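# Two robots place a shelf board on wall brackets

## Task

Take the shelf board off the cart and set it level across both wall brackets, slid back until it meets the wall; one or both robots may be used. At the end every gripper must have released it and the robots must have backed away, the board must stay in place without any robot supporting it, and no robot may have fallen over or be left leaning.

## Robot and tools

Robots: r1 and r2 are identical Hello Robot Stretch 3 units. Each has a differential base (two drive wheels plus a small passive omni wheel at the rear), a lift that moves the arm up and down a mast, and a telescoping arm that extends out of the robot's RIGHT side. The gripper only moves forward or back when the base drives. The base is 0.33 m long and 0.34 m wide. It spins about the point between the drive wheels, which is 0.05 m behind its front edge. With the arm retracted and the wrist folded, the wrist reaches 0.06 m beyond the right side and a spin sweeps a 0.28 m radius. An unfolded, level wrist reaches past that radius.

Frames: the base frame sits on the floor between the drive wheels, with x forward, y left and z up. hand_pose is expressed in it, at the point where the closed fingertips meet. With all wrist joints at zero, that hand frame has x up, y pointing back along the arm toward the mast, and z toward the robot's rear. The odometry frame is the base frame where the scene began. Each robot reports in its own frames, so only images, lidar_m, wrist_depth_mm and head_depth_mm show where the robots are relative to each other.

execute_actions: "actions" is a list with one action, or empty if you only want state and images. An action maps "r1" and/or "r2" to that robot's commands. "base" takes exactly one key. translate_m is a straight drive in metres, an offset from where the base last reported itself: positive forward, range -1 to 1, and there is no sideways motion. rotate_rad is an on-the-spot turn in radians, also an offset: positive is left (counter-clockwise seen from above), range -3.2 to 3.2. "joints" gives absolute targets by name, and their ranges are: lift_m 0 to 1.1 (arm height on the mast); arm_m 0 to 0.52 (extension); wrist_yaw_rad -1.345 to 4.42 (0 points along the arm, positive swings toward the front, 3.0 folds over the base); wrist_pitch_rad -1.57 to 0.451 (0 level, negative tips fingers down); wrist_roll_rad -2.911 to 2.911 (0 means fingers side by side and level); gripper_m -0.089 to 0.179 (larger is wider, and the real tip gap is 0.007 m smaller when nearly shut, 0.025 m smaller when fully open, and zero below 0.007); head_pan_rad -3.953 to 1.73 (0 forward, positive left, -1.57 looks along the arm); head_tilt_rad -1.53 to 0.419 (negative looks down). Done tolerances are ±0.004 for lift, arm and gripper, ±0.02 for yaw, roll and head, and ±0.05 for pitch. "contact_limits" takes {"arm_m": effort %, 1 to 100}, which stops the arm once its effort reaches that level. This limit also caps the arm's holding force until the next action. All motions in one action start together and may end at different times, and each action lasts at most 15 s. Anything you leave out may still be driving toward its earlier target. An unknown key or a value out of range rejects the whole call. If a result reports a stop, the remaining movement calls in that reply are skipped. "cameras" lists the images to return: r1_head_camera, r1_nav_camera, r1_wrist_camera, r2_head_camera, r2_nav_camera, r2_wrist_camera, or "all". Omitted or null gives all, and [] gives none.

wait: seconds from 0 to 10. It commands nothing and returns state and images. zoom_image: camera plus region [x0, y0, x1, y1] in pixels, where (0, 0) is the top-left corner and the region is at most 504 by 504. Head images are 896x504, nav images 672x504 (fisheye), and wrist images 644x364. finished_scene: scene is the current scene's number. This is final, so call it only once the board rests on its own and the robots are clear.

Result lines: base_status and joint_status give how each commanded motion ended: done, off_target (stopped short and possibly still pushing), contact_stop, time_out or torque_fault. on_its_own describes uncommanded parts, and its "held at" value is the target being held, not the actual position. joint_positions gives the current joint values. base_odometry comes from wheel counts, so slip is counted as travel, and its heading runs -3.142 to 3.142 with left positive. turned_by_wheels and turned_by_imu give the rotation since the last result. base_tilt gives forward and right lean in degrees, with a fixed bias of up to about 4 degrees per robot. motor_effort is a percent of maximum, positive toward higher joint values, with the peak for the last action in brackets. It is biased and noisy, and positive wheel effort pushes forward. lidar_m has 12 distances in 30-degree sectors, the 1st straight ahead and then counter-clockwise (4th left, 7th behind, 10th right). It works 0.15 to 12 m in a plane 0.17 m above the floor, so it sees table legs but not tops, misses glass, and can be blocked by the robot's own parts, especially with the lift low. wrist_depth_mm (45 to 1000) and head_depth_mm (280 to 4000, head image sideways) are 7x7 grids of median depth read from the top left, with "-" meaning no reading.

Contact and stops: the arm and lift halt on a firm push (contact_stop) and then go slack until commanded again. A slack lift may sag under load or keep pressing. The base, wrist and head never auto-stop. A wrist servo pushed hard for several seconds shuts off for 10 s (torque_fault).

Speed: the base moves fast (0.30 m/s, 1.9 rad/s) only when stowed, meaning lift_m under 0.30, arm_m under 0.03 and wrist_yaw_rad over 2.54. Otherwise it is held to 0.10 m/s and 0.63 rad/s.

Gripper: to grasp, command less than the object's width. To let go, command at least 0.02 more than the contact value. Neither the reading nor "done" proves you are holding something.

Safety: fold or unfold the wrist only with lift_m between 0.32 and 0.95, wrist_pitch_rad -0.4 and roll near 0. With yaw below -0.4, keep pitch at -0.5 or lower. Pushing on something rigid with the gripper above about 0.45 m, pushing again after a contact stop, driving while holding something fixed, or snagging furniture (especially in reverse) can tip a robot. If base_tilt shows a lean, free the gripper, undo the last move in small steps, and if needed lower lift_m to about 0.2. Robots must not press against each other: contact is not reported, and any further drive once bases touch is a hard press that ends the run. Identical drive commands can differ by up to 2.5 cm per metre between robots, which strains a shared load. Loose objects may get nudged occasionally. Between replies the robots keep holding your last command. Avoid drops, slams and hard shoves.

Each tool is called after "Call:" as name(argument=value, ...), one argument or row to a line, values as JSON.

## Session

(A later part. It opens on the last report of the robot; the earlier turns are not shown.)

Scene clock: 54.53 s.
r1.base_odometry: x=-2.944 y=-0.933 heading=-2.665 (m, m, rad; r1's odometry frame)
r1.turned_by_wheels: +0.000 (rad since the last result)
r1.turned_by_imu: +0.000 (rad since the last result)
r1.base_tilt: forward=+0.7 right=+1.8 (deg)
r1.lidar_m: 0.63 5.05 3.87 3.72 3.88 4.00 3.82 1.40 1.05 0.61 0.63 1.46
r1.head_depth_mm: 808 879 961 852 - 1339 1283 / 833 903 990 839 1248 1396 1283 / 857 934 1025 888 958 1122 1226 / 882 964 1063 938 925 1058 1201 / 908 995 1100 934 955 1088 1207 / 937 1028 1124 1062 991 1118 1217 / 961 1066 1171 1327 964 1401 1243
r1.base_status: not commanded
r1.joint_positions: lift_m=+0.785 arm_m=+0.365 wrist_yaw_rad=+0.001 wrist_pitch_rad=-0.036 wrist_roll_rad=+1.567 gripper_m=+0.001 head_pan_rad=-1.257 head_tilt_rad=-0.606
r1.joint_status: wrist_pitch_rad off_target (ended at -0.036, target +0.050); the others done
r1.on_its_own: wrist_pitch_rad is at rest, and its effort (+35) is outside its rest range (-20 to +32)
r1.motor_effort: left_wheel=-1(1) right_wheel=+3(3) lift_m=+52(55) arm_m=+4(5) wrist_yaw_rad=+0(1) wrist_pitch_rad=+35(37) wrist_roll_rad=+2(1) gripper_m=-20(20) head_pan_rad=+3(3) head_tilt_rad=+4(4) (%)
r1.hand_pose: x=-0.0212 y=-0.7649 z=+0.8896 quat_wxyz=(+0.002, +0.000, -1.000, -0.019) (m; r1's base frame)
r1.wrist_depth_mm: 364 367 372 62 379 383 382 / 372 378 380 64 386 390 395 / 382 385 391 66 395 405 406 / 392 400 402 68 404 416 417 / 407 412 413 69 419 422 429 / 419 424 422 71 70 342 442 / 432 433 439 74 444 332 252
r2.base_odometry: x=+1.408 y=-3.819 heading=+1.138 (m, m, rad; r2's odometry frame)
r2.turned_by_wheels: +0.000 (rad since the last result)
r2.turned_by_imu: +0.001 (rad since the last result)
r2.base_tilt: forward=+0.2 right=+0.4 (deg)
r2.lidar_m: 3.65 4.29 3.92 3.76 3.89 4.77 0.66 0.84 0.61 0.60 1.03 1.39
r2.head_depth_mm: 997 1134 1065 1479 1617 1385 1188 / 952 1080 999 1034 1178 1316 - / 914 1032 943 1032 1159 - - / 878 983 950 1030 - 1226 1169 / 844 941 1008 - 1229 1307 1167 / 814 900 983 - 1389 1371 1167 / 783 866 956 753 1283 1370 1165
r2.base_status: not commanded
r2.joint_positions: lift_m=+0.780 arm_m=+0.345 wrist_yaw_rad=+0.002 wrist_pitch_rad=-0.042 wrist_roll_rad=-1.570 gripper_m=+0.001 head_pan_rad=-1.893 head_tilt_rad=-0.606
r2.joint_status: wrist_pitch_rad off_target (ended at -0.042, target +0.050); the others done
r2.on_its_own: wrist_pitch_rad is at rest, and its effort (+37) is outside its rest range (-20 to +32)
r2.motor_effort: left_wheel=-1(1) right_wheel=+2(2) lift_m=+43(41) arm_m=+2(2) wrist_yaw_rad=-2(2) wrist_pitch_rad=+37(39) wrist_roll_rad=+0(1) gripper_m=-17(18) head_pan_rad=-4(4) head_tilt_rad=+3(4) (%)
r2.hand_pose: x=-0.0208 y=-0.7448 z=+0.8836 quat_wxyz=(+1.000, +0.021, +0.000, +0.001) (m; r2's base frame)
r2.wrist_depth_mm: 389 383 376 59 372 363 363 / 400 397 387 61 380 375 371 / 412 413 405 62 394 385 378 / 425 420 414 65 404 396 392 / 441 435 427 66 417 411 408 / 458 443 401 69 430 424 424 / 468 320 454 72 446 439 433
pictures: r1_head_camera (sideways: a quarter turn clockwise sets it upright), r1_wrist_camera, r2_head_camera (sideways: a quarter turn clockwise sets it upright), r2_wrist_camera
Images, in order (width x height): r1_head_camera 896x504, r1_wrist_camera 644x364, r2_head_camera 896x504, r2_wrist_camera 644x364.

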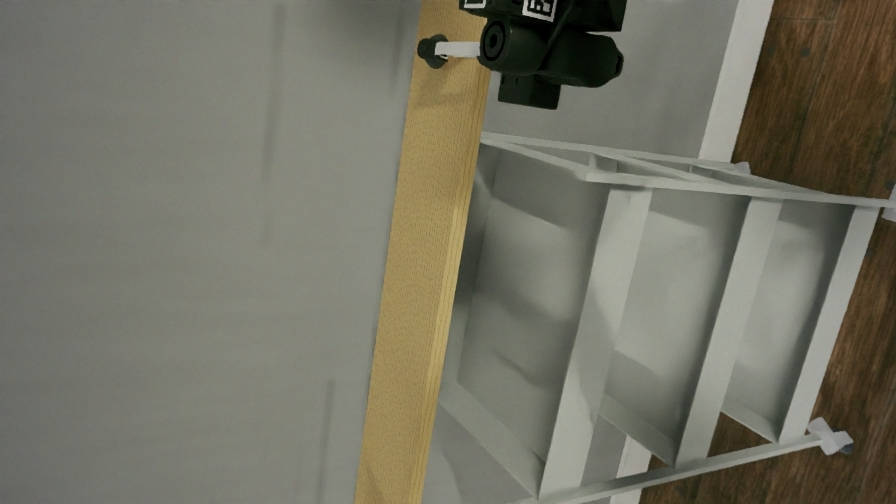

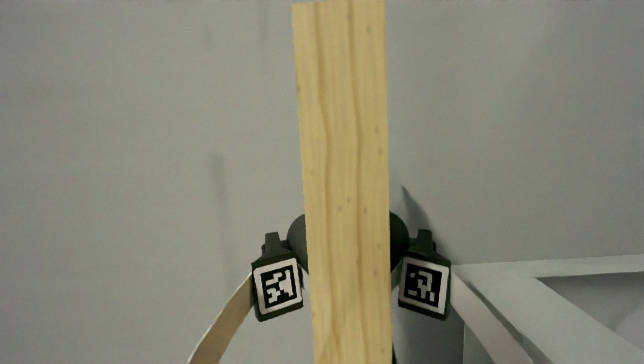

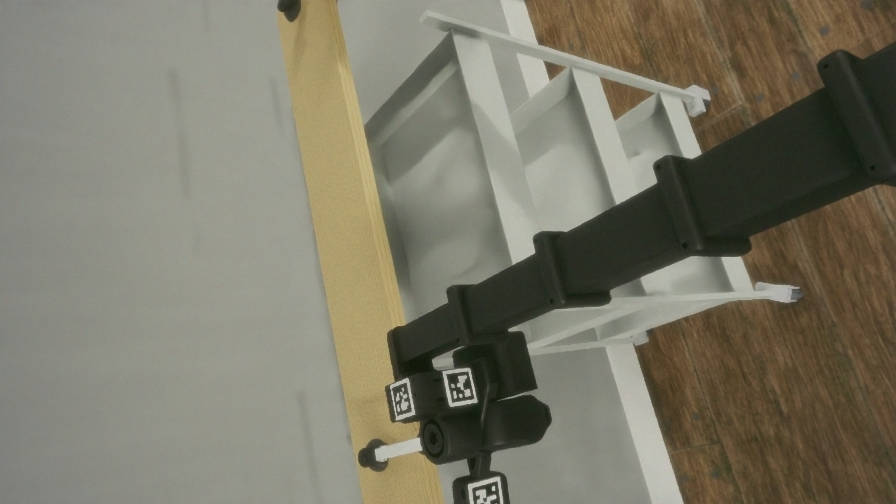

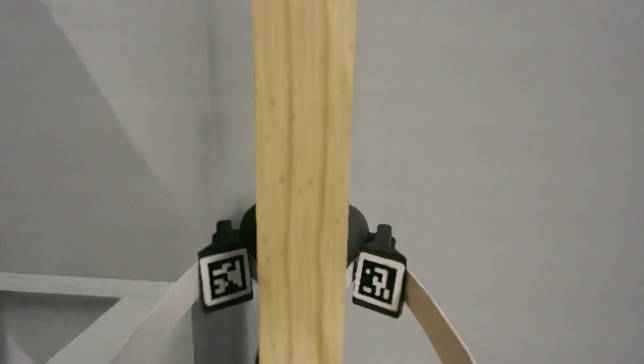

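Call:
execute_actions(
  actions=[
    {"r1": {"base": {"translate_m": 1.0}, "joints": {"lift_m": 0.81, "head_pan_rad": -0.6, "head_tilt_rad": -0.35}}, "r2": {"base": {"translate_m": 0.997}, "joints": {"lift_m": 0.805, "head_pan_rad": -0.7, "head_tilt_rad": -0.35}}},
  ],
  cameras=["r1_head_camera", "r1_wrist_camera", "r2_head_camera", "r2_wrist_camera"],
)

Scene clock: 66.03 s.
r1.base_odometry: x=-3.833 y=-1.392 heading=-2.665 (m, m, rad; r1's odometry frame)
r1.turned_by_wheels: +0.000 (rad since the last result)
r1.turned_by_imu: -0.004 (rad since the last result)
r1.base_tilt: forward=+0.8 right=+1.7 (deg)
r1.lidar_m: 0.62 3.99 3.86 3.71 3.89 5.01 3.92 0.87 0.76 1.02 1.06 1.46
r1.head_depth_mm: 1078 1119 1162 1202 1043 1318 1374 / 1192 1245 1297 1337 1411 1480 1504 / 1329 1393 1450 1489 1542 1714 1542 / 1505 1592 1668 1776 1810 1890 1546 / 1719 1838 1955 2096 2094 1970 1547 / 2046 2196 2332 2551 2308 1965 1547 / 2484 2703 2950 3312 2330 1958 1544
r1.base_status: done
r1.joint_positions: lift_m=+0.810 arm_m=+0.365 wrist_yaw_rad=-0.002 wrist_pitch_rad=-0.036 wrist_roll_rad=+1.567 gripper_m=+0.001 head_pan_rad=-0.607 head_tilt_rad=-0.359
r1.joint_status: all done
r1.on_its_own: wrist_pitch_rad is at rest, and its effort (+35) is outside its rest range (-20 to +32)
r1.motor_effort: left_wheel=-1(2) right_wheel=+3(9) lift_m=+52(53) arm_m=+4(5) wrist_yaw_rad=+2(2) wrist_pitch_rad=+35(35) wrist_roll_rad=+1(2) gripper_m=-21(20) head_pan_rad=+3(37) head_tilt_rad=+5(26) (%)
r1.hand_pose: x=-0.0218 y=-0.7649 z=+0.9146 quat_wxyz=(+0.002, -0.001, -1.000, -0.019) (m; r1's base frame)
r1.wrist_depth_mm: 373 378 377 60 385 390 393 / 383 385 394 62 392 401 406 / 393 401 402 64 406 411 415 / 404 409 411 66 416 423 426 / 417 421 421 68 426 436 441 / 426 433 433 70 70 448 453 / 441 437 447 74 452 460 466
r2.base_odometry: x=+1.826 y=-2.914 heading=+1.138 (m, m, rad; r2's odometry frame)
r2.turned_by_wheels: +0.000 (rad since the last result)
r2.turned_by_imu: -0.001 (rad since the last result)
r2.base_tilt: forward=+0.2 right=+0.6 (deg)
r2.lidar_m: 3.14 3.26 3.94 3.79 3.90 5.25 0.66 1.29 1.02 0.97 1.01 1.36
r2.head_depth_mm: 889 937 994 1057 1131 1213 1271 / 960 1019 1093 1167 1249 1356 1340 / 1049 1122 1204 1298 1410 1515 1348 / 1154 1242 1347 1469 1604 1628 1342 / 1291 1397 1521 1651 1860 1673 1349 / 1457 1592 1770 1945 2123 1675 1346 / 1672 1846 2070 2355 2216 1677 1343
r2.base_status: done
r2.joint_positions: lift_m=+0.805 arm_m=+0.345 wrist_yaw_rad=-0.003 wrist_pitch_rad=-0.042 wrist_roll_rad=-1.572 gripper_m=+0.001 head_pan_rad=-0.707 head_tilt_rad=-0.359
r2.joint_status: all done
r2.on_its_own: wrist_pitch_rad is at rest, and its effort (+37) is outside its rest range (-20 to +32)
r2.motor_effort: left_wheel=+0(4) right_wheel=+0(7) lift_m=+43(46) arm_m=+3(2) wrist_yaw_rad=+1(5) wrist_pitch_rad=+37(37) wrist_roll_rad=+1(1) gripper_m=-17(17) head_pan_rad=+3(34) head_tilt_rad=+6(31) (%)
r2.hand_pose: x=-0.0219 y=-0.7448 z=+0.9086 quat_wxyz=(+1.000, +0.022, +0.001, -0.001) (m; r2's base frame)
r2.wrist_depth_mm: 374 365 365 61 358 353 346 / 383 380 375 63 366 359 354 / 399 395 387 64 378 372 365 / 408 405 399 66 389 381 375 / 428 415 408 68 398 393 397 / 438 432 247 70 409 406 400 / 457 451 439 72 433 423 416
pictures: r1_head_camera (sideways: a quarter turn clockwise sets it upright), r1_wrist_camera, r2_head_camera (sideways: a quarter turn clockwise sets it upright), r2_wrist_camera
Images, in order (width x height): r1_head_camera 896x504, r1_wrist_camera 644x364, r2_head_camera 896x504, r2_wrist_camera 644x364.

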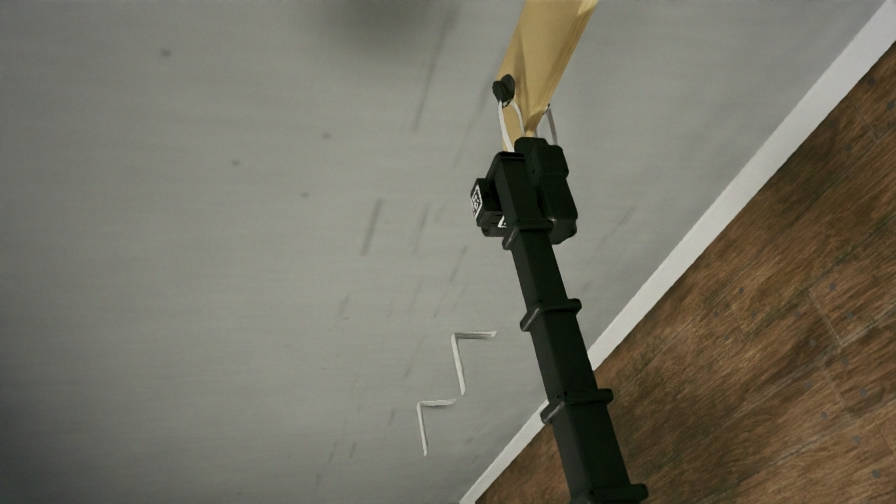

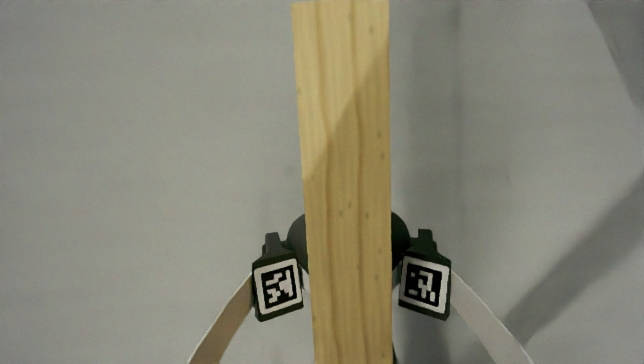

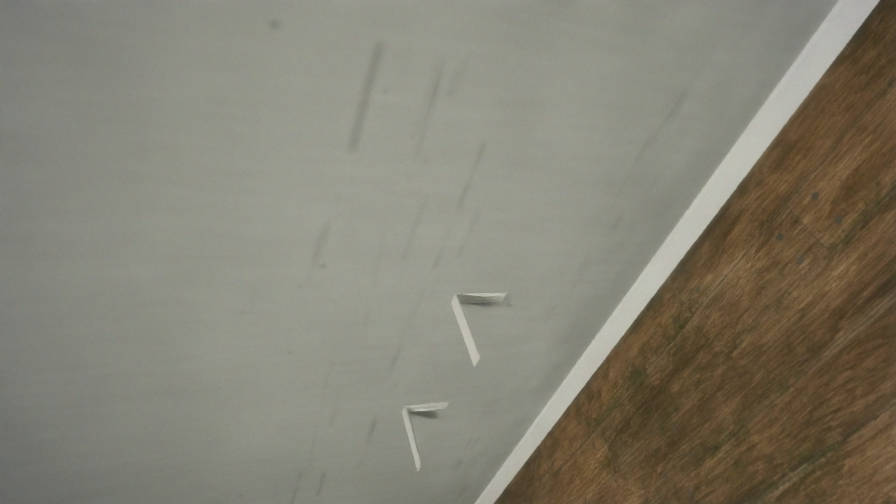

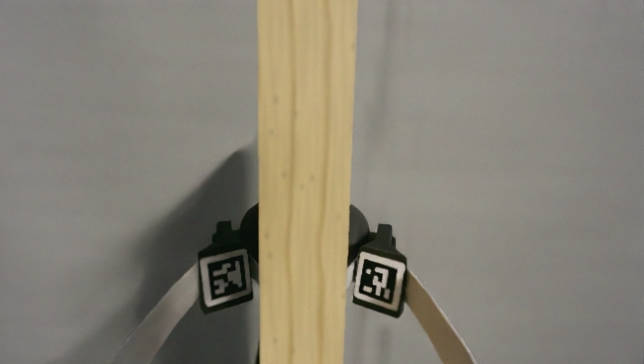

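Call:
execute_actions(
  actions=[
    {"r1": {"base": {"translate_m": 1.0}, "joints": {"lift_m": 0.675, "head_pan_rad": -0.9, "head_tilt_rad": -0.55}}, "r2": {"base": {"translate_m": 0.997}, "joints": {"lift_m": 0.67, "head_pan_rad": -1.1, "head_tilt_rad": -0.6}}},
  ],
  cameras=["r1_head_camera", "r1_wrist_camera", "r2_head_camera", "r2_wrist_camera"],
)

Scene clock: 78.17 s.
r1.base_odometry: x=-4.721 y=-1.851 heading=-2.665 (m, m, rad; r1's odometry frame)
r1.turned_by_wheels: +0.000 (rad since the last result)
r1.turned_by_imu: -0.003 (rad since the last result)
r1.base_tilt: forward=+0.8 right=+1.8 (deg)
r1.lidar_m: 0.62 2.98 3.86 3.70 3.83 5.32 3.99 1.45 1.07 1.03 1.07 1.46
r1.head_depth_mm: 892 953 1020 1095 905 1301 1327 / 948 1013 1095 1167 1279 1405 1339 / 1015 1089 1180 1214 1415 1521 1330 / 1085 1174 1282 1159 1556 1612 1339 / 1167 1271 1392 1415 1730 1608 1326 / 1261 1388 1539 1597 1886 1603 1329 / 1377 1516 1714 1931 1809 1597 1327
r1.base_status: done
r1.joint_positions: lift_m=+0.675 arm_m=+0.365 wrist_yaw_rad=+0.000 wrist_pitch_rad=-0.037 wrist_roll_rad=+1.567 gripper_m=+0.001 head_pan_rad=-0.893 head_tilt_rad=-0.543
r1.joint_status: all done
r1.on_its_own: wrist_pitch_rad is at rest, and its effort (+36) is outside its rest range (-20 to +32)
r1.motor_effort: left_wheel=-1(3) right_wheel=+1(9) lift_m=+40(47) arm_m=+4(4) wrist_yaw_rad=+0(3) wrist_pitch_rad=+36(36) wrist_roll_rad=+2(2) gripper_m=-21(20) head_pan_rad=-3(26) head_tilt_rad=-4(24) (%)
r1.hand_pose: x=-0.0212 y=-0.7649 z=+0.7799 quat_wxyz=(+0.002, +0.000, -1.000, -0.019) (m; r1's base frame)
r1.wrist_depth_mm: 379 382 388 57 389 393 397 / 387 394 397 59 401 407 408 / 398 400 407 62 411 417 419 / 409 411 417 64 424 426 432 / 421 431 430 67 431 441 443 / 434 434 440 70 69 451 457 / 442 448 458 74 462 467 471
r2.base_odometry: x=+2.245 y=-2.009 heading=+1.138 (m, m, rad; r2's odometry frame)
r2.turned_by_wheels: +0.000 (rad since the last result)
r2.turned_by_imu: -0.001 (rad since the last result)
r2.base_tilt: forward=+0.2 right=+0.6 (deg)
r2.lidar_m: 2.17 2.24 3.00 3.77 3.95 0.78 0.67 1.39 1.00 0.96 0.99 1.33
r2.head_depth_mm: 753 831 924 986 1170 1342 1182 / 785 866 968 1089 1286 1374 1183 / 815 905 1021 1140 1359 1387 1177 / 852 949 1075 1237 1459 1385 1175 / 886 994 1135 1316 1545 1390 1176 / 931 1049 1199 1413 1608 1379 1177 / 974 1108 1277 1519 1671 1375 1167
r2.base_status: done
r2.joint_positions: lift_m=+0.670 arm_m=+0.345 wrist_yaw_rad=-0.004 wrist_pitch_rad=-0.042 wrist_roll_rad=-1.572 gripper_m=+0.001 head_pan_rad=-1.093 head_tilt_rad=-0.592
r2.joint_status: all done
r2.on_its_own: wrist_pitch_rad is at rest, and its effort (+37) is outside its rest range (-20 to +32)
r2.motor_effort: left_wheel=+0(5) right_wheel=+1(8) lift_m=+37(38) arm_m=+2(2) wrist_yaw_rad=+3(6) wrist_pitch_rad=+37(37) wrist_roll_rad=+1(1) gripper_m=-17(17) head_pan_rad=-4(29) head_tilt_rad=-5(30) (%)
r2.hand_pose: x=-0.0223 y=-0.7448 z=+0.7739 quat_wxyz=(+1.000, +0.021, +0.001, -0.002) (m; r2's base frame)
r2.wrist_depth_mm: 355 348 342 63 335 330 324 / 363 360 353 65 347 341 338 / 374 373 365 66 356 349 348 / 391 385 381 68 369 361 359 / 404 396 387 69 378 378 374 / 420 412 237 71 395 386 382 / 433 427 415 73 410 404 397
pictures: r1_head_camera (sideways: a quarter turn clockwise sets it upright), r1_wrist_camera, r2_head_camera (sideways: a quarter turn clockwise sets it upright), r2_wrist_camera
Images, in order (width x height): r1_head_camera 896x504, r1_wrist_camera 644x364, r2_head_camera 896x504, r2_wrist_camera 644x364.

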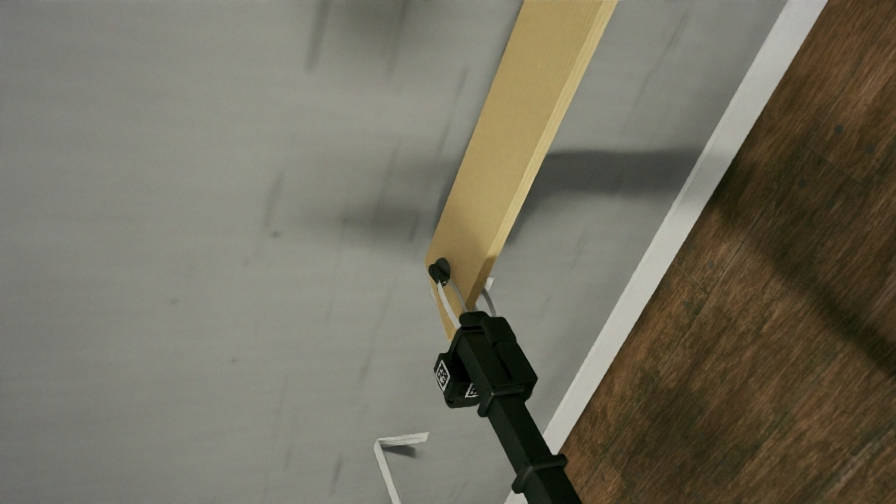

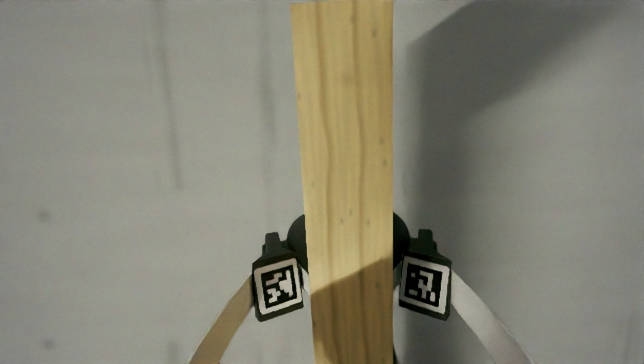

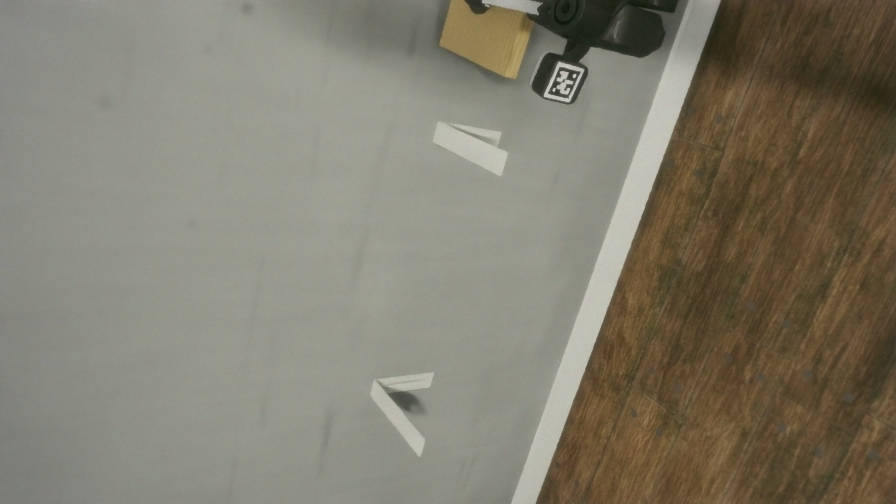

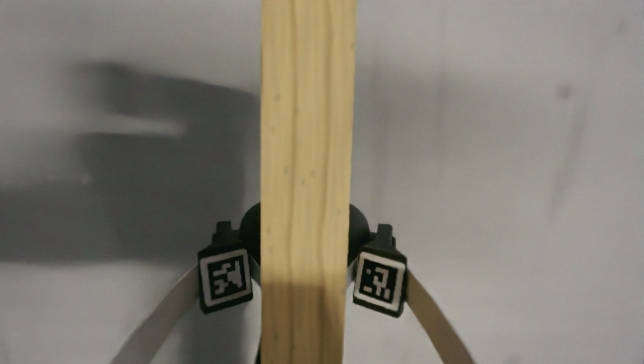

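Call:
execute_actions(
  actions=[
    {"r1": {"base": {"translate_m": 0.832}, "joints": {"head_pan_rad": -1.3, "head_tilt_rad": -0.65}}, "r2": {"base": {"translate_m": 0.83}, "joints": {"head_pan_rad": -1.8, "head_tilt_rad": -0.65}}},
  ],
  cameras=["r1_head_camera", "r1_wrist_camera", "r2_head_camera", "r2_wrist_camera"],
)

Scene clock: 88.50 s.
r1.base_odometry: x=-5.461 y=-2.232 heading=-2.665 (m, m, rad; r1's odometry frame)
r1.turned_by_wheels: +0.000 (rad since the last result)
r1.turned_by_imu: -0.003 (rad since the last result)
r1.base_tilt: forward=+0.7 right=+1.8 (deg)
r1.lidar_m: 0.62 2.12 2.90 3.71 3.86 5.29 2.46 1.46 1.07 1.03 1.07 1.46
r1.head_depth_mm: 825 897 993 1067 - 1416 1261 / 841 924 1018 1084 1243 1432 1258 / 862 946 1049 966 1334 1447 1262 / 883 971 1078 960 1384 1484 1256 / 905 998 1112 1001 1437 1475 1251 / 928 1027 1149 1048 1498 1484 1251 / 952 1053 1187 1094 1563 1473 1252
r1.base_status: done
r1.joint_positions: lift_m=+0.675 arm_m=+0.365 wrist_yaw_rad=+0.003 wrist_pitch_rad=-0.037 wrist_roll_rad=+1.567 gripper_m=+0.001 head_pan_rad=-1.293 head_tilt_rad=-0.642
r1.joint_status: all done
r1.on_its_own: wrist_pitch_rad is at rest, and its effort (+35) is outside its rest range (-20 to +32)
r1.motor_effort: left_wheel=+1(3) right_wheel=-2(9) lift_m=+40(40) arm_m=+5(4) wrist_yaw_rad=-3(5) wrist_pitch_rad=+35(35) wrist_roll_rad=+2(2) gripper_m=-20(20) head_pan_rad=-3(30) head_tilt_rad=-4(16) (%)
r1.hand_pose: x=-0.0205 y=-0.7649 z=+0.7799 quat_wxyz=(+0.002, +0.002, -1.000, -0.019) (m; r1's base frame)
r1.wrist_depth_mm: 381 383 387 55 391 396 400 / 391 394 397 57 399 406 407 / 402 401 410 60 410 419 421 / 414 414 418 63 426 431 433 / 424 424 425 65 314 439 446 / 436 438 440 68 68 453 459 / 445 451 457 73 461 466 471
r2.base_odometry: x=+2.593 y=-1.255 heading=+1.138 (m, m, rad; r2's odometry frame)
r2.turned_by_wheels: +0.000 (rad since the last result)
r2.turned_by_imu: -0.001 (rad since the last result)
r2.base_tilt: forward=+0.1 right=+0.7 (deg)
r2.lidar_m: 1.34 1.38 1.86 3.81 3.94 0.78 0.67 1.37 0.98 0.94 0.97 1.30
r2.head_depth_mm: 880 1002 1123 1409 1573 1356 1165 / 853 969 1095 1337 1546 1347 1183 / 826 936 1057 1273 1498 1397 - / 802 906 1024 905 1461 1312 1152 / 779 874 997 840 1460 1339 1151 / 757 850 961 884 1364 1341 1147 / 739 819 927 1055 1268 1338 1150
r2.base_status: done
r2.joint_positions: lift_m=+0.670 arm_m=+0.345 wrist_yaw_rad=-0.008 wrist_pitch_rad=-0.042 wrist_roll_rad=-1.572 gripper_m=+0.001 head_pan_rad=-1.793 head_tilt_rad=-0.641
r2.joint_status: all done
r2.on_its_own: wrist_pitch_rad is at rest, and its effort (+37) is outside its rest range (-20 to +32)
r2.motor_effort: left_wheel=-1(5) right_wheel=+2(6) lift_m=+36(37) arm_m=+2(2) wrist_yaw_rad=+5(7) wrist_pitch_rad=+37(37) wrist_roll_rad=+1(1) gripper_m=-17(18) head_pan_rad=-4(33) head_tilt_rad=-6(16) (%)
r2.hand_pose: x=-0.0233 y=-0.7448 z=+0.7739 quat_wxyz=(+1.000, +0.021, +0.001, -0.004) (m; r2's base frame)
r2.wrist_depth_mm: 331 328 325 65 317 312 308 / 342 337 335 66 327 320 317 / 354 351 344 67 339 331 327 / 370 362 359 69 350 344 340 / 385 370 324 70 357 356 351 / 399 391 183 71 372 369 362 / 411 204 398 73 388 380 378
pictures: r1_head_camera (sideways: a quarter turn clockwise sets it upright), r1_wrist_camera, r2_head_camera (sideways: a quarter turn clockwise sets it upright), r2_wrist_camera
Images, in order (width x height): r1_head_camera 896x504, r1_wrist_camera 644x364, r2_head_camera 896x504, r2_wrist_camera 644x364.

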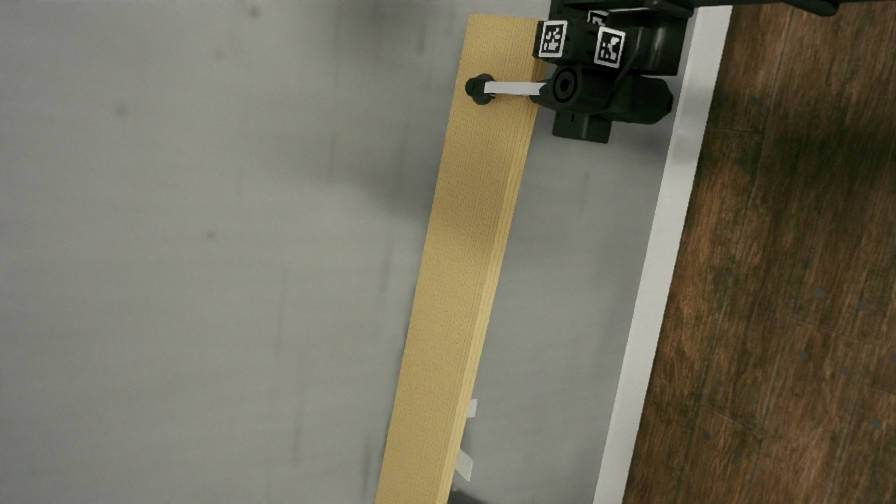

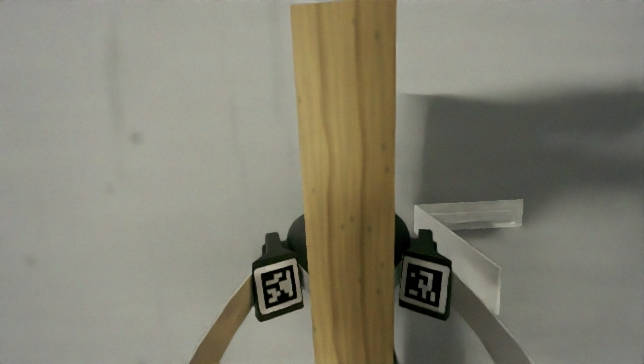

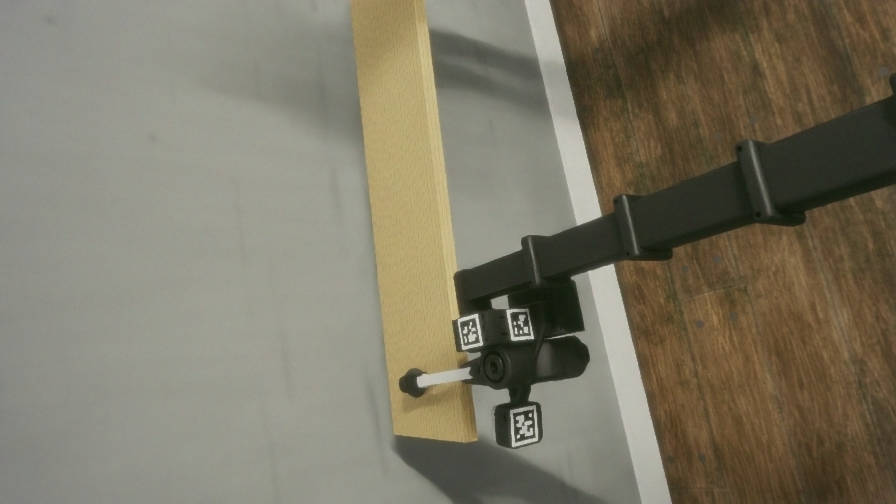

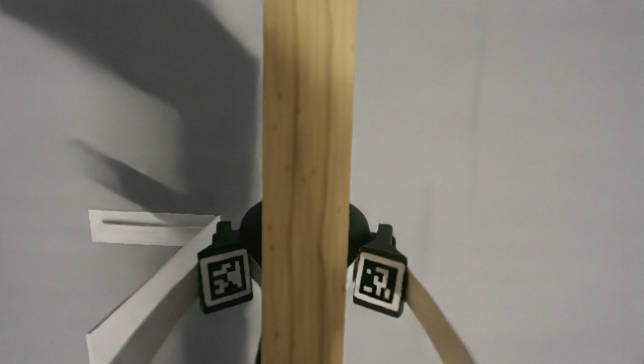

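Call:
execute_actions(
  actions=[
    {"r1": {"joints": {"arm_m": 0.48, "lift_m": 0.615}, "contact_limits": {"arm_m": 25}}, "r2": {"joints": {"arm_m": 0.39, "lift_m": 0.615}, "contact_limits": {"arm_m": 14}}},
  ],
  cameras=["r1_head_camera", "r1_wrist_camera", "r2_head_camera", "r2_wrist_camera"],
)

Scene clock: 91.30 s.
r1.base_odometry: x=-5.461 y=-2.232 heading=-2.665 (m, m, rad; r1's odometry frame)
r1.turned_by_wheels: +0.000 (rad since the last result)
r1.turned_by_imu: +0.000 (rad since the last result)
r1.base_tilt: forward=+0.8 right=+1.8 (deg)
r1.lidar_m: 0.62 2.12 2.90 3.70 3.86 5.27 2.47 1.46 1.06 1.03 1.06 1.46
r1.head_depth_mm: 824 900 995 1073 - 1411 1259 / 841 924 1020 1082 1328 1424 1260 / 864 945 1051 1073 1343 1447 1252 / 885 971 1081 1120 1390 1479 1255 / 905 994 1114 1169 1437 1482 1248 / 926 1025 1147 1165 1500 1478 1251 / 954 1053 1182 1228 1566 1474 1252
r1.base_status: not commanded
r1.joint_positions: lift_m=+0.615 arm_m=+0.480 wrist_yaw_rad=+0.000 wrist_pitch_rad=-0.037 wrist_roll_rad=+1.568 gripper_m=+0.001 head_pan_rad=-1.293 head_tilt_rad=-0.642
r1.joint_status: all done
r1.on_its_own: wrist_pitch_rad is at rest, and its effort (+35) is outside its rest range (-20 to +32)
r1.motor_effort: left_wheel=+0(1) right_wheel=+1(2) lift_m=+39(40) arm_m=+5(4) wrist_yaw_rad=+0(3) wrist_pitch_rad=+35(36) wrist_roll_rad=+1(2) gripper_m=-20(20) head_pan_rad=-3(4) head_tilt_rad=-5(4) (%)
r1.contact_limits: arm_m 25 (drawing in: default 34, maximum 55; extending or still: default 46, maximum 75)
r1.hand_pose: x=-0.0214 y=-0.8798 z=+0.7199 quat_wxyz=(+0.002, +0.000, -1.000, -0.019) (m; r1's base frame)
r1.wrist_depth_mm: 278 280 283 63 285 289 292 / 285 287 289 65 293 297 299 / 291 293 296 67 300 304 305 / 299 301 303 68 309 311 316 / 307 308 312 70 314 319 324 / 314 318 320 72 71 329 334 / 325 327 333 75 200 338 345
r2.base_odometry: x=+2.593 y=-1.255 heading=+1.138 (m, m, rad; r2's odometry frame)
r2.turned_by_wheels: +0.000 (rad since the last result)
r2.turned_by_imu: +0.001 (rad since the last result)
r2.base_tilt: forward=+0.2 right=+0.5 (deg)
r2.lidar_m: 1.34 1.38 1.86 3.81 3.94 0.78 0.67 1.37 0.98 0.94 0.96 1.30
r2.head_depth_mm: 884 1006 1130 1409 1588 1353 1161 / 853 971 1096 1342 1540 1353 1157 / 823 939 1076 1277 1506 1379 - / 801 902 1037 1029 1463 1319 1157 / 777 874 996 936 1454 1341 1152 / 753 848 963 942 1363 1341 1150 / 734 824 929 1055 1264 1336 1151
r2.base_status: not commanded
r2.joint_positions: lift_m=+0.615 arm_m=+0.390 wrist_yaw_rad=+0.004 wrist_pitch_rad=-0.042 wrist_roll_rad=-1.572 gripper_m=+0.001 head_pan_rad=-1.793 head_tilt_rad=-0.641
r2.joint_status: all done
r2.on_its_own: wrist_pitch_rad is at rest, and its effort (+37) is outside its rest range (-20 to +32)
r2.motor_effort: left_wheel=+1(1) right_wheel=-1(2) lift_m=+37(39) arm_m=+2(3) wrist_yaw_rad=-3(6) wrist_pitch_rad=+37(37) wrist_roll_rad=+1(1) gripper_m=-17(17) head_pan_rad=-3(4) head_tilt_rad=-6(6) (%)
r2.contact_limits: arm_m 14 (drawing in: default 16, maximum 26; extending or still: default 23, maximum 37)
r2.hand_pose: x=-0.0202 y=-0.7897 z=+0.7187 quat_wxyz=(+1.000, +0.022, +0.001, +0.002) (m; r2's base frame)
r2.wrist_depth_mm: 293 289 286 59 277 273 269 / 299 298 292 61 285 281 277 / 308 308 303 63 297 291 285 / 323 318 311 65 303 299 296 / 333 324 318 67 311 309 306 / 342 339 249 69 324 317 317 / 357 351 234 72 334 329 324
pictures: r1_head_camera (sideways: a quarter turn clockwise sets it upright), r1_wrist_camera, r2_head_camera (sideways: a quarter turn clockwise sets it upright), r2_wrist_camera
Images, in order (width x height): r1_head_camera 896x504, r1_wrist_camera 644x364, r2_head_camera 896x504, r2_wrist_camera 644x364.

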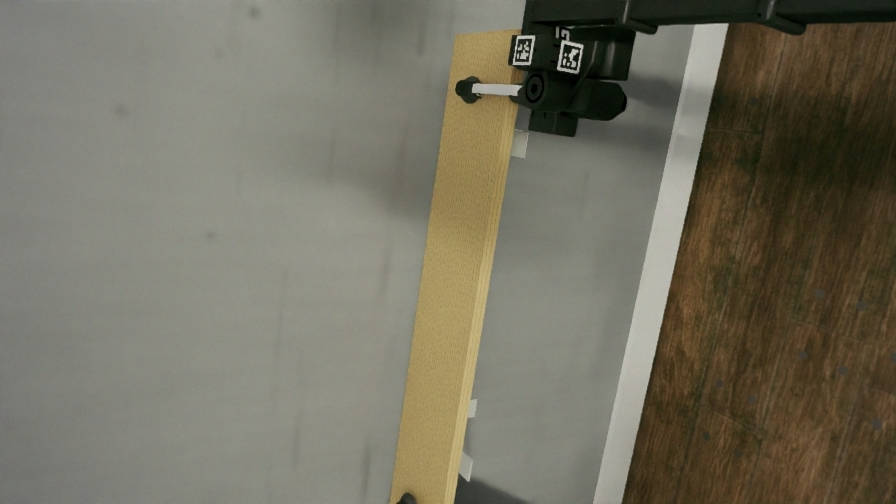

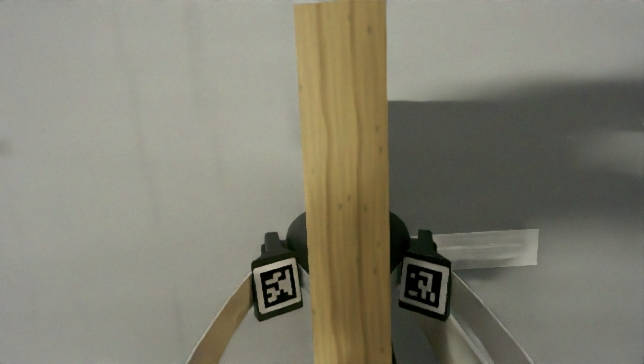

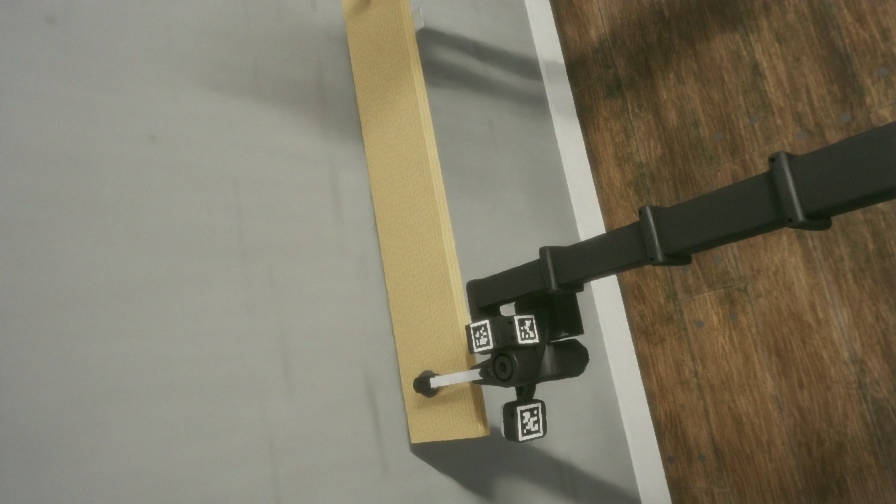

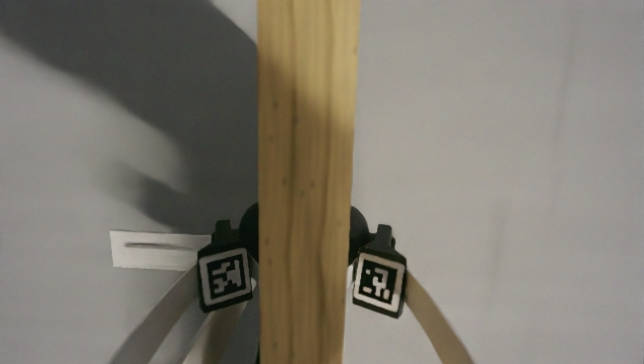

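Call:
execute_actions(
  actions=[],
)

Scene clock: 91.63 s.
r1.base_odometry: x=-5.461 y=-2.232 heading=-2.665 (m, m, rad; r1's odometry frame)
r1.turned_by_wheels: +0.000 (rad since the last result)
r1.turned_by_imu: +0.000 (rad since the last result)
r1.base_tilt: forward=+0.7 right=+1.8 (deg)
r1.lidar_m: 0.62 2.12 2.90 3.71 3.86 5.28 2.47 1.46 1.07 1.03 1.07 1.46
r1.head_depth_mm: 823 899 994 1078 - 1405 1259 / 844 924 1020 1080 1328 1424 1260 / 861 946 1045 1072 1339 1450 1256 / 882 972 1079 1123 1388 1484 1250 / 902 998 1113 1170 1437 1481 1253 / 926 1023 1141 1161 1499 1480 1251 / 951 1055 1185 1223 1562 1483 1252
r1.base_status: not commanded
r1.joint_positions: lift_m=+0.615 arm_m=+0.480 wrist_yaw_rad=+0.000 wrist_pitch_rad=-0.037 wrist_roll_rad=+1.568 gripper_m=+0.001 head_pan_rad=-1.293 head_tilt_rad=-0.642
r1.joint_status: all done
r1.on_its_own: wrist_pitch_rad is at rest, and its effort (+35) is outside its rest range (-20 to +32)
r1.motor_effort: left_wheel=+0(1) right_wheel=+1(2) lift_m=+40(40) arm_m=+5(4) wrist_yaw_rad=+1(3) wrist_pitch_rad=+35(36) wrist_roll_rad=+1(2) gripper_m=-21(20) head_pan_rad=-4(4) head_tilt_rad=-3(4) (%)
r1.contact_limits: arm_m 25 (drawing in: default 34, maximum 55; extending or still: default 46, maximum 75)
r1.hand_pose: x=-0.0214 y=-0.8798 z=+0.7199 quat_wxyz=(+0.002, +0.000, -1.000, -0.019) (m; r1's base frame)
r1.wrist_depth_mm: 278 279 283 63 285 288 292 / 283 287 288 65 293 295 299 / 292 295 296 67 300 305 307 / 298 300 303 68 309 312 317 / 307 309 311 70 312 321 324 / 314 317 320 72 71 330 334 / 326 325 330 75 198 338 344
r2.base_odometry: x=+2.593 y=-1.255 heading=+1.138 (m, m, rad; r2's odometry frame)
r2.turned_by_wheels: +0.000 (rad since the last result)
r2.turned_by_imu: +0.000 (rad since the last result)
r2.base_tilt: forward=+0.3 right=+0.6 (deg)
r2.lidar_m: 1.34 1.38 1.86 3.81 3.93 0.78 0.67 1.37 0.98 0.94 0.97 1.30
r2.head_depth_mm: 882 1004 1131 1401 1587 1355 1160 / 851 970 1099 1340 1548 1352 1160 / 828 939 1077 1276 1502 1375 - / 802 906 1037 1025 1462 1315 1152 / 780 876 1002 939 1450 1338 1152 / 758 848 962 943 1359 1342 1151 / 735 821 928 1062 1265 1334 1153
r2.base_status: not commanded
r2.joint_positions: lift_m=+0.615 arm_m=+0.390 wrist_yaw_rad=+0.004 wrist_pitch_rad=-0.042 wrist_roll_rad=-1.572 gripper_m=+0.001 head_pan_rad=-1.793 head_tilt_rad=-0.641
r2.joint_status: all done
r2.on_its_own: wrist_pitch_rad is at rest, and its effort (+37) is outside its rest range (-20 to +32)
r2.motor_effort: left_wheel=+2(1) right_wheel=-1(2) lift_m=+37(39) arm_m=+3(3) wrist_yaw_rad=-3(6) wrist_pitch_rad=+37(37) wrist_roll_rad=+1(1) gripper_m=-18(17) head_pan_rad=-3(4) head_tilt_rad=-6(6) (%)
r2.contact_limits: arm_m 14 (drawing in: default 16, maximum 26; extending or still: default 23, maximum 37)
r2.hand_pose: x=-0.0202 y=-0.7897 z=+0.7187 quat_wxyz=(+1.000, +0.022, +0.001, +0.002) (m; r2's base frame)
r2.wrist_depth_mm: 291 287 283 59 277 273 269 / 301 298 294 61 286 282 278 / 309 306 300 63 293 290 285 / 319 317 311 65 305 300 293 / 331 324 319 67 312 309 305 / 344 336 250 69 322 319 316 / 360 351 235 72 334 330 325
pictures: r1_head_camera (sideways: a quarter turn clockwise sets it upright), r1_nav_camera (sideways: a quarter turn counterclockwise sets it upright), r1_wrist_camera, r2_head_camera (sideways: a quarter turn clockwise sets it upright), r2_nav_camera (sideways: a quarter turn counterclockwise sets it upright), r2_wrist_camera
Images, in order (width x height): r1_head_camera 896x504, r1_nav_camera 672x504, r1_wrist_camera 644x364, r2_head_camera 896x504, r2_nav_camera 672x504, r2_wrist_camera 644x364.

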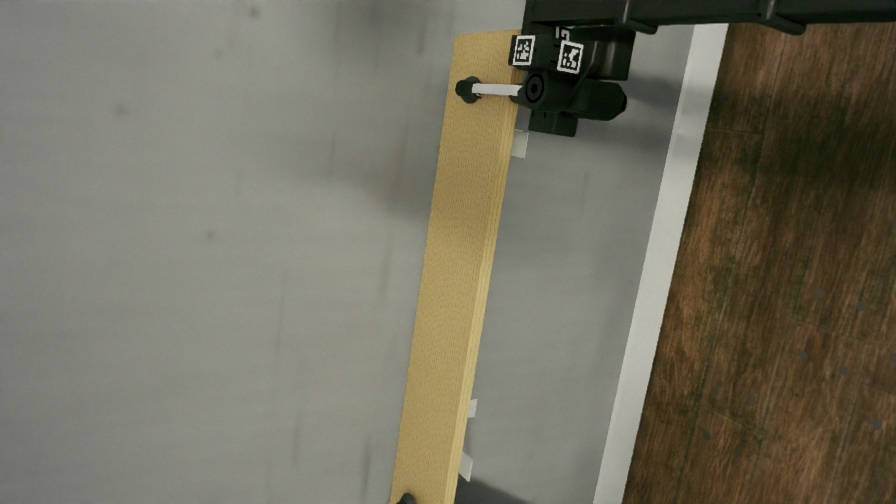

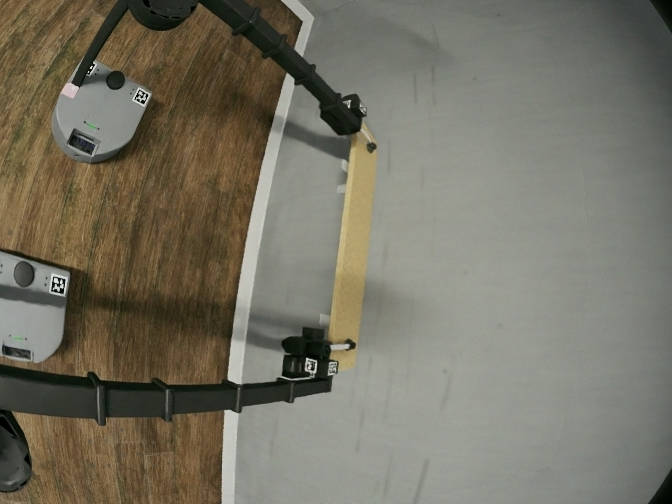

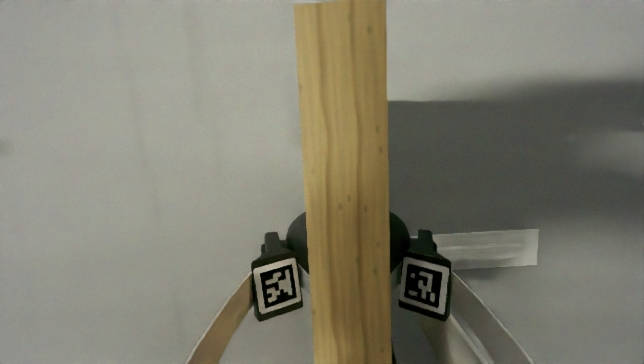

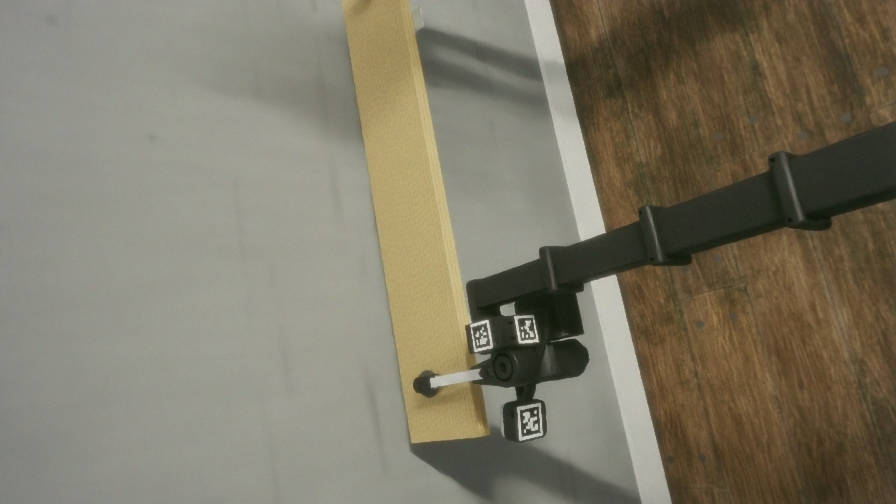

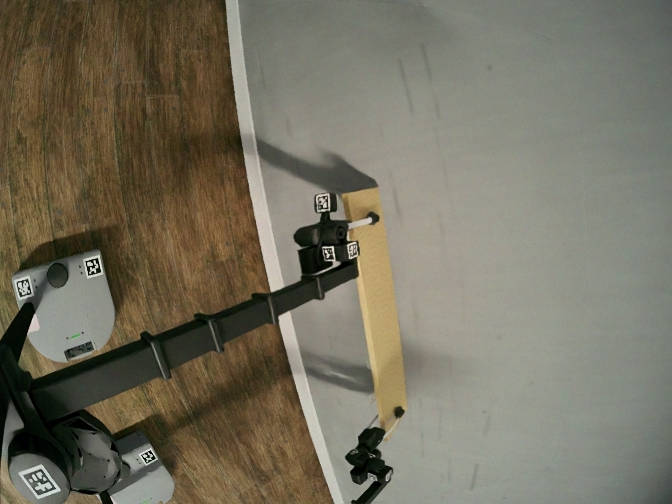

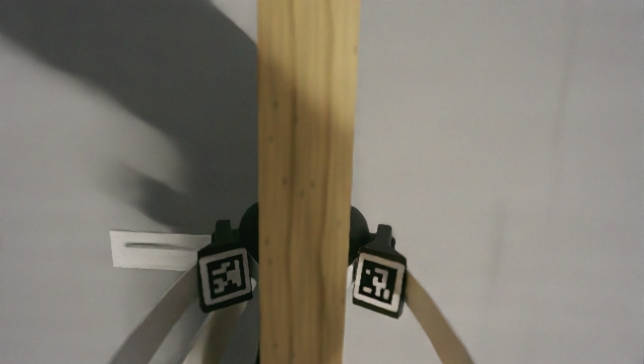

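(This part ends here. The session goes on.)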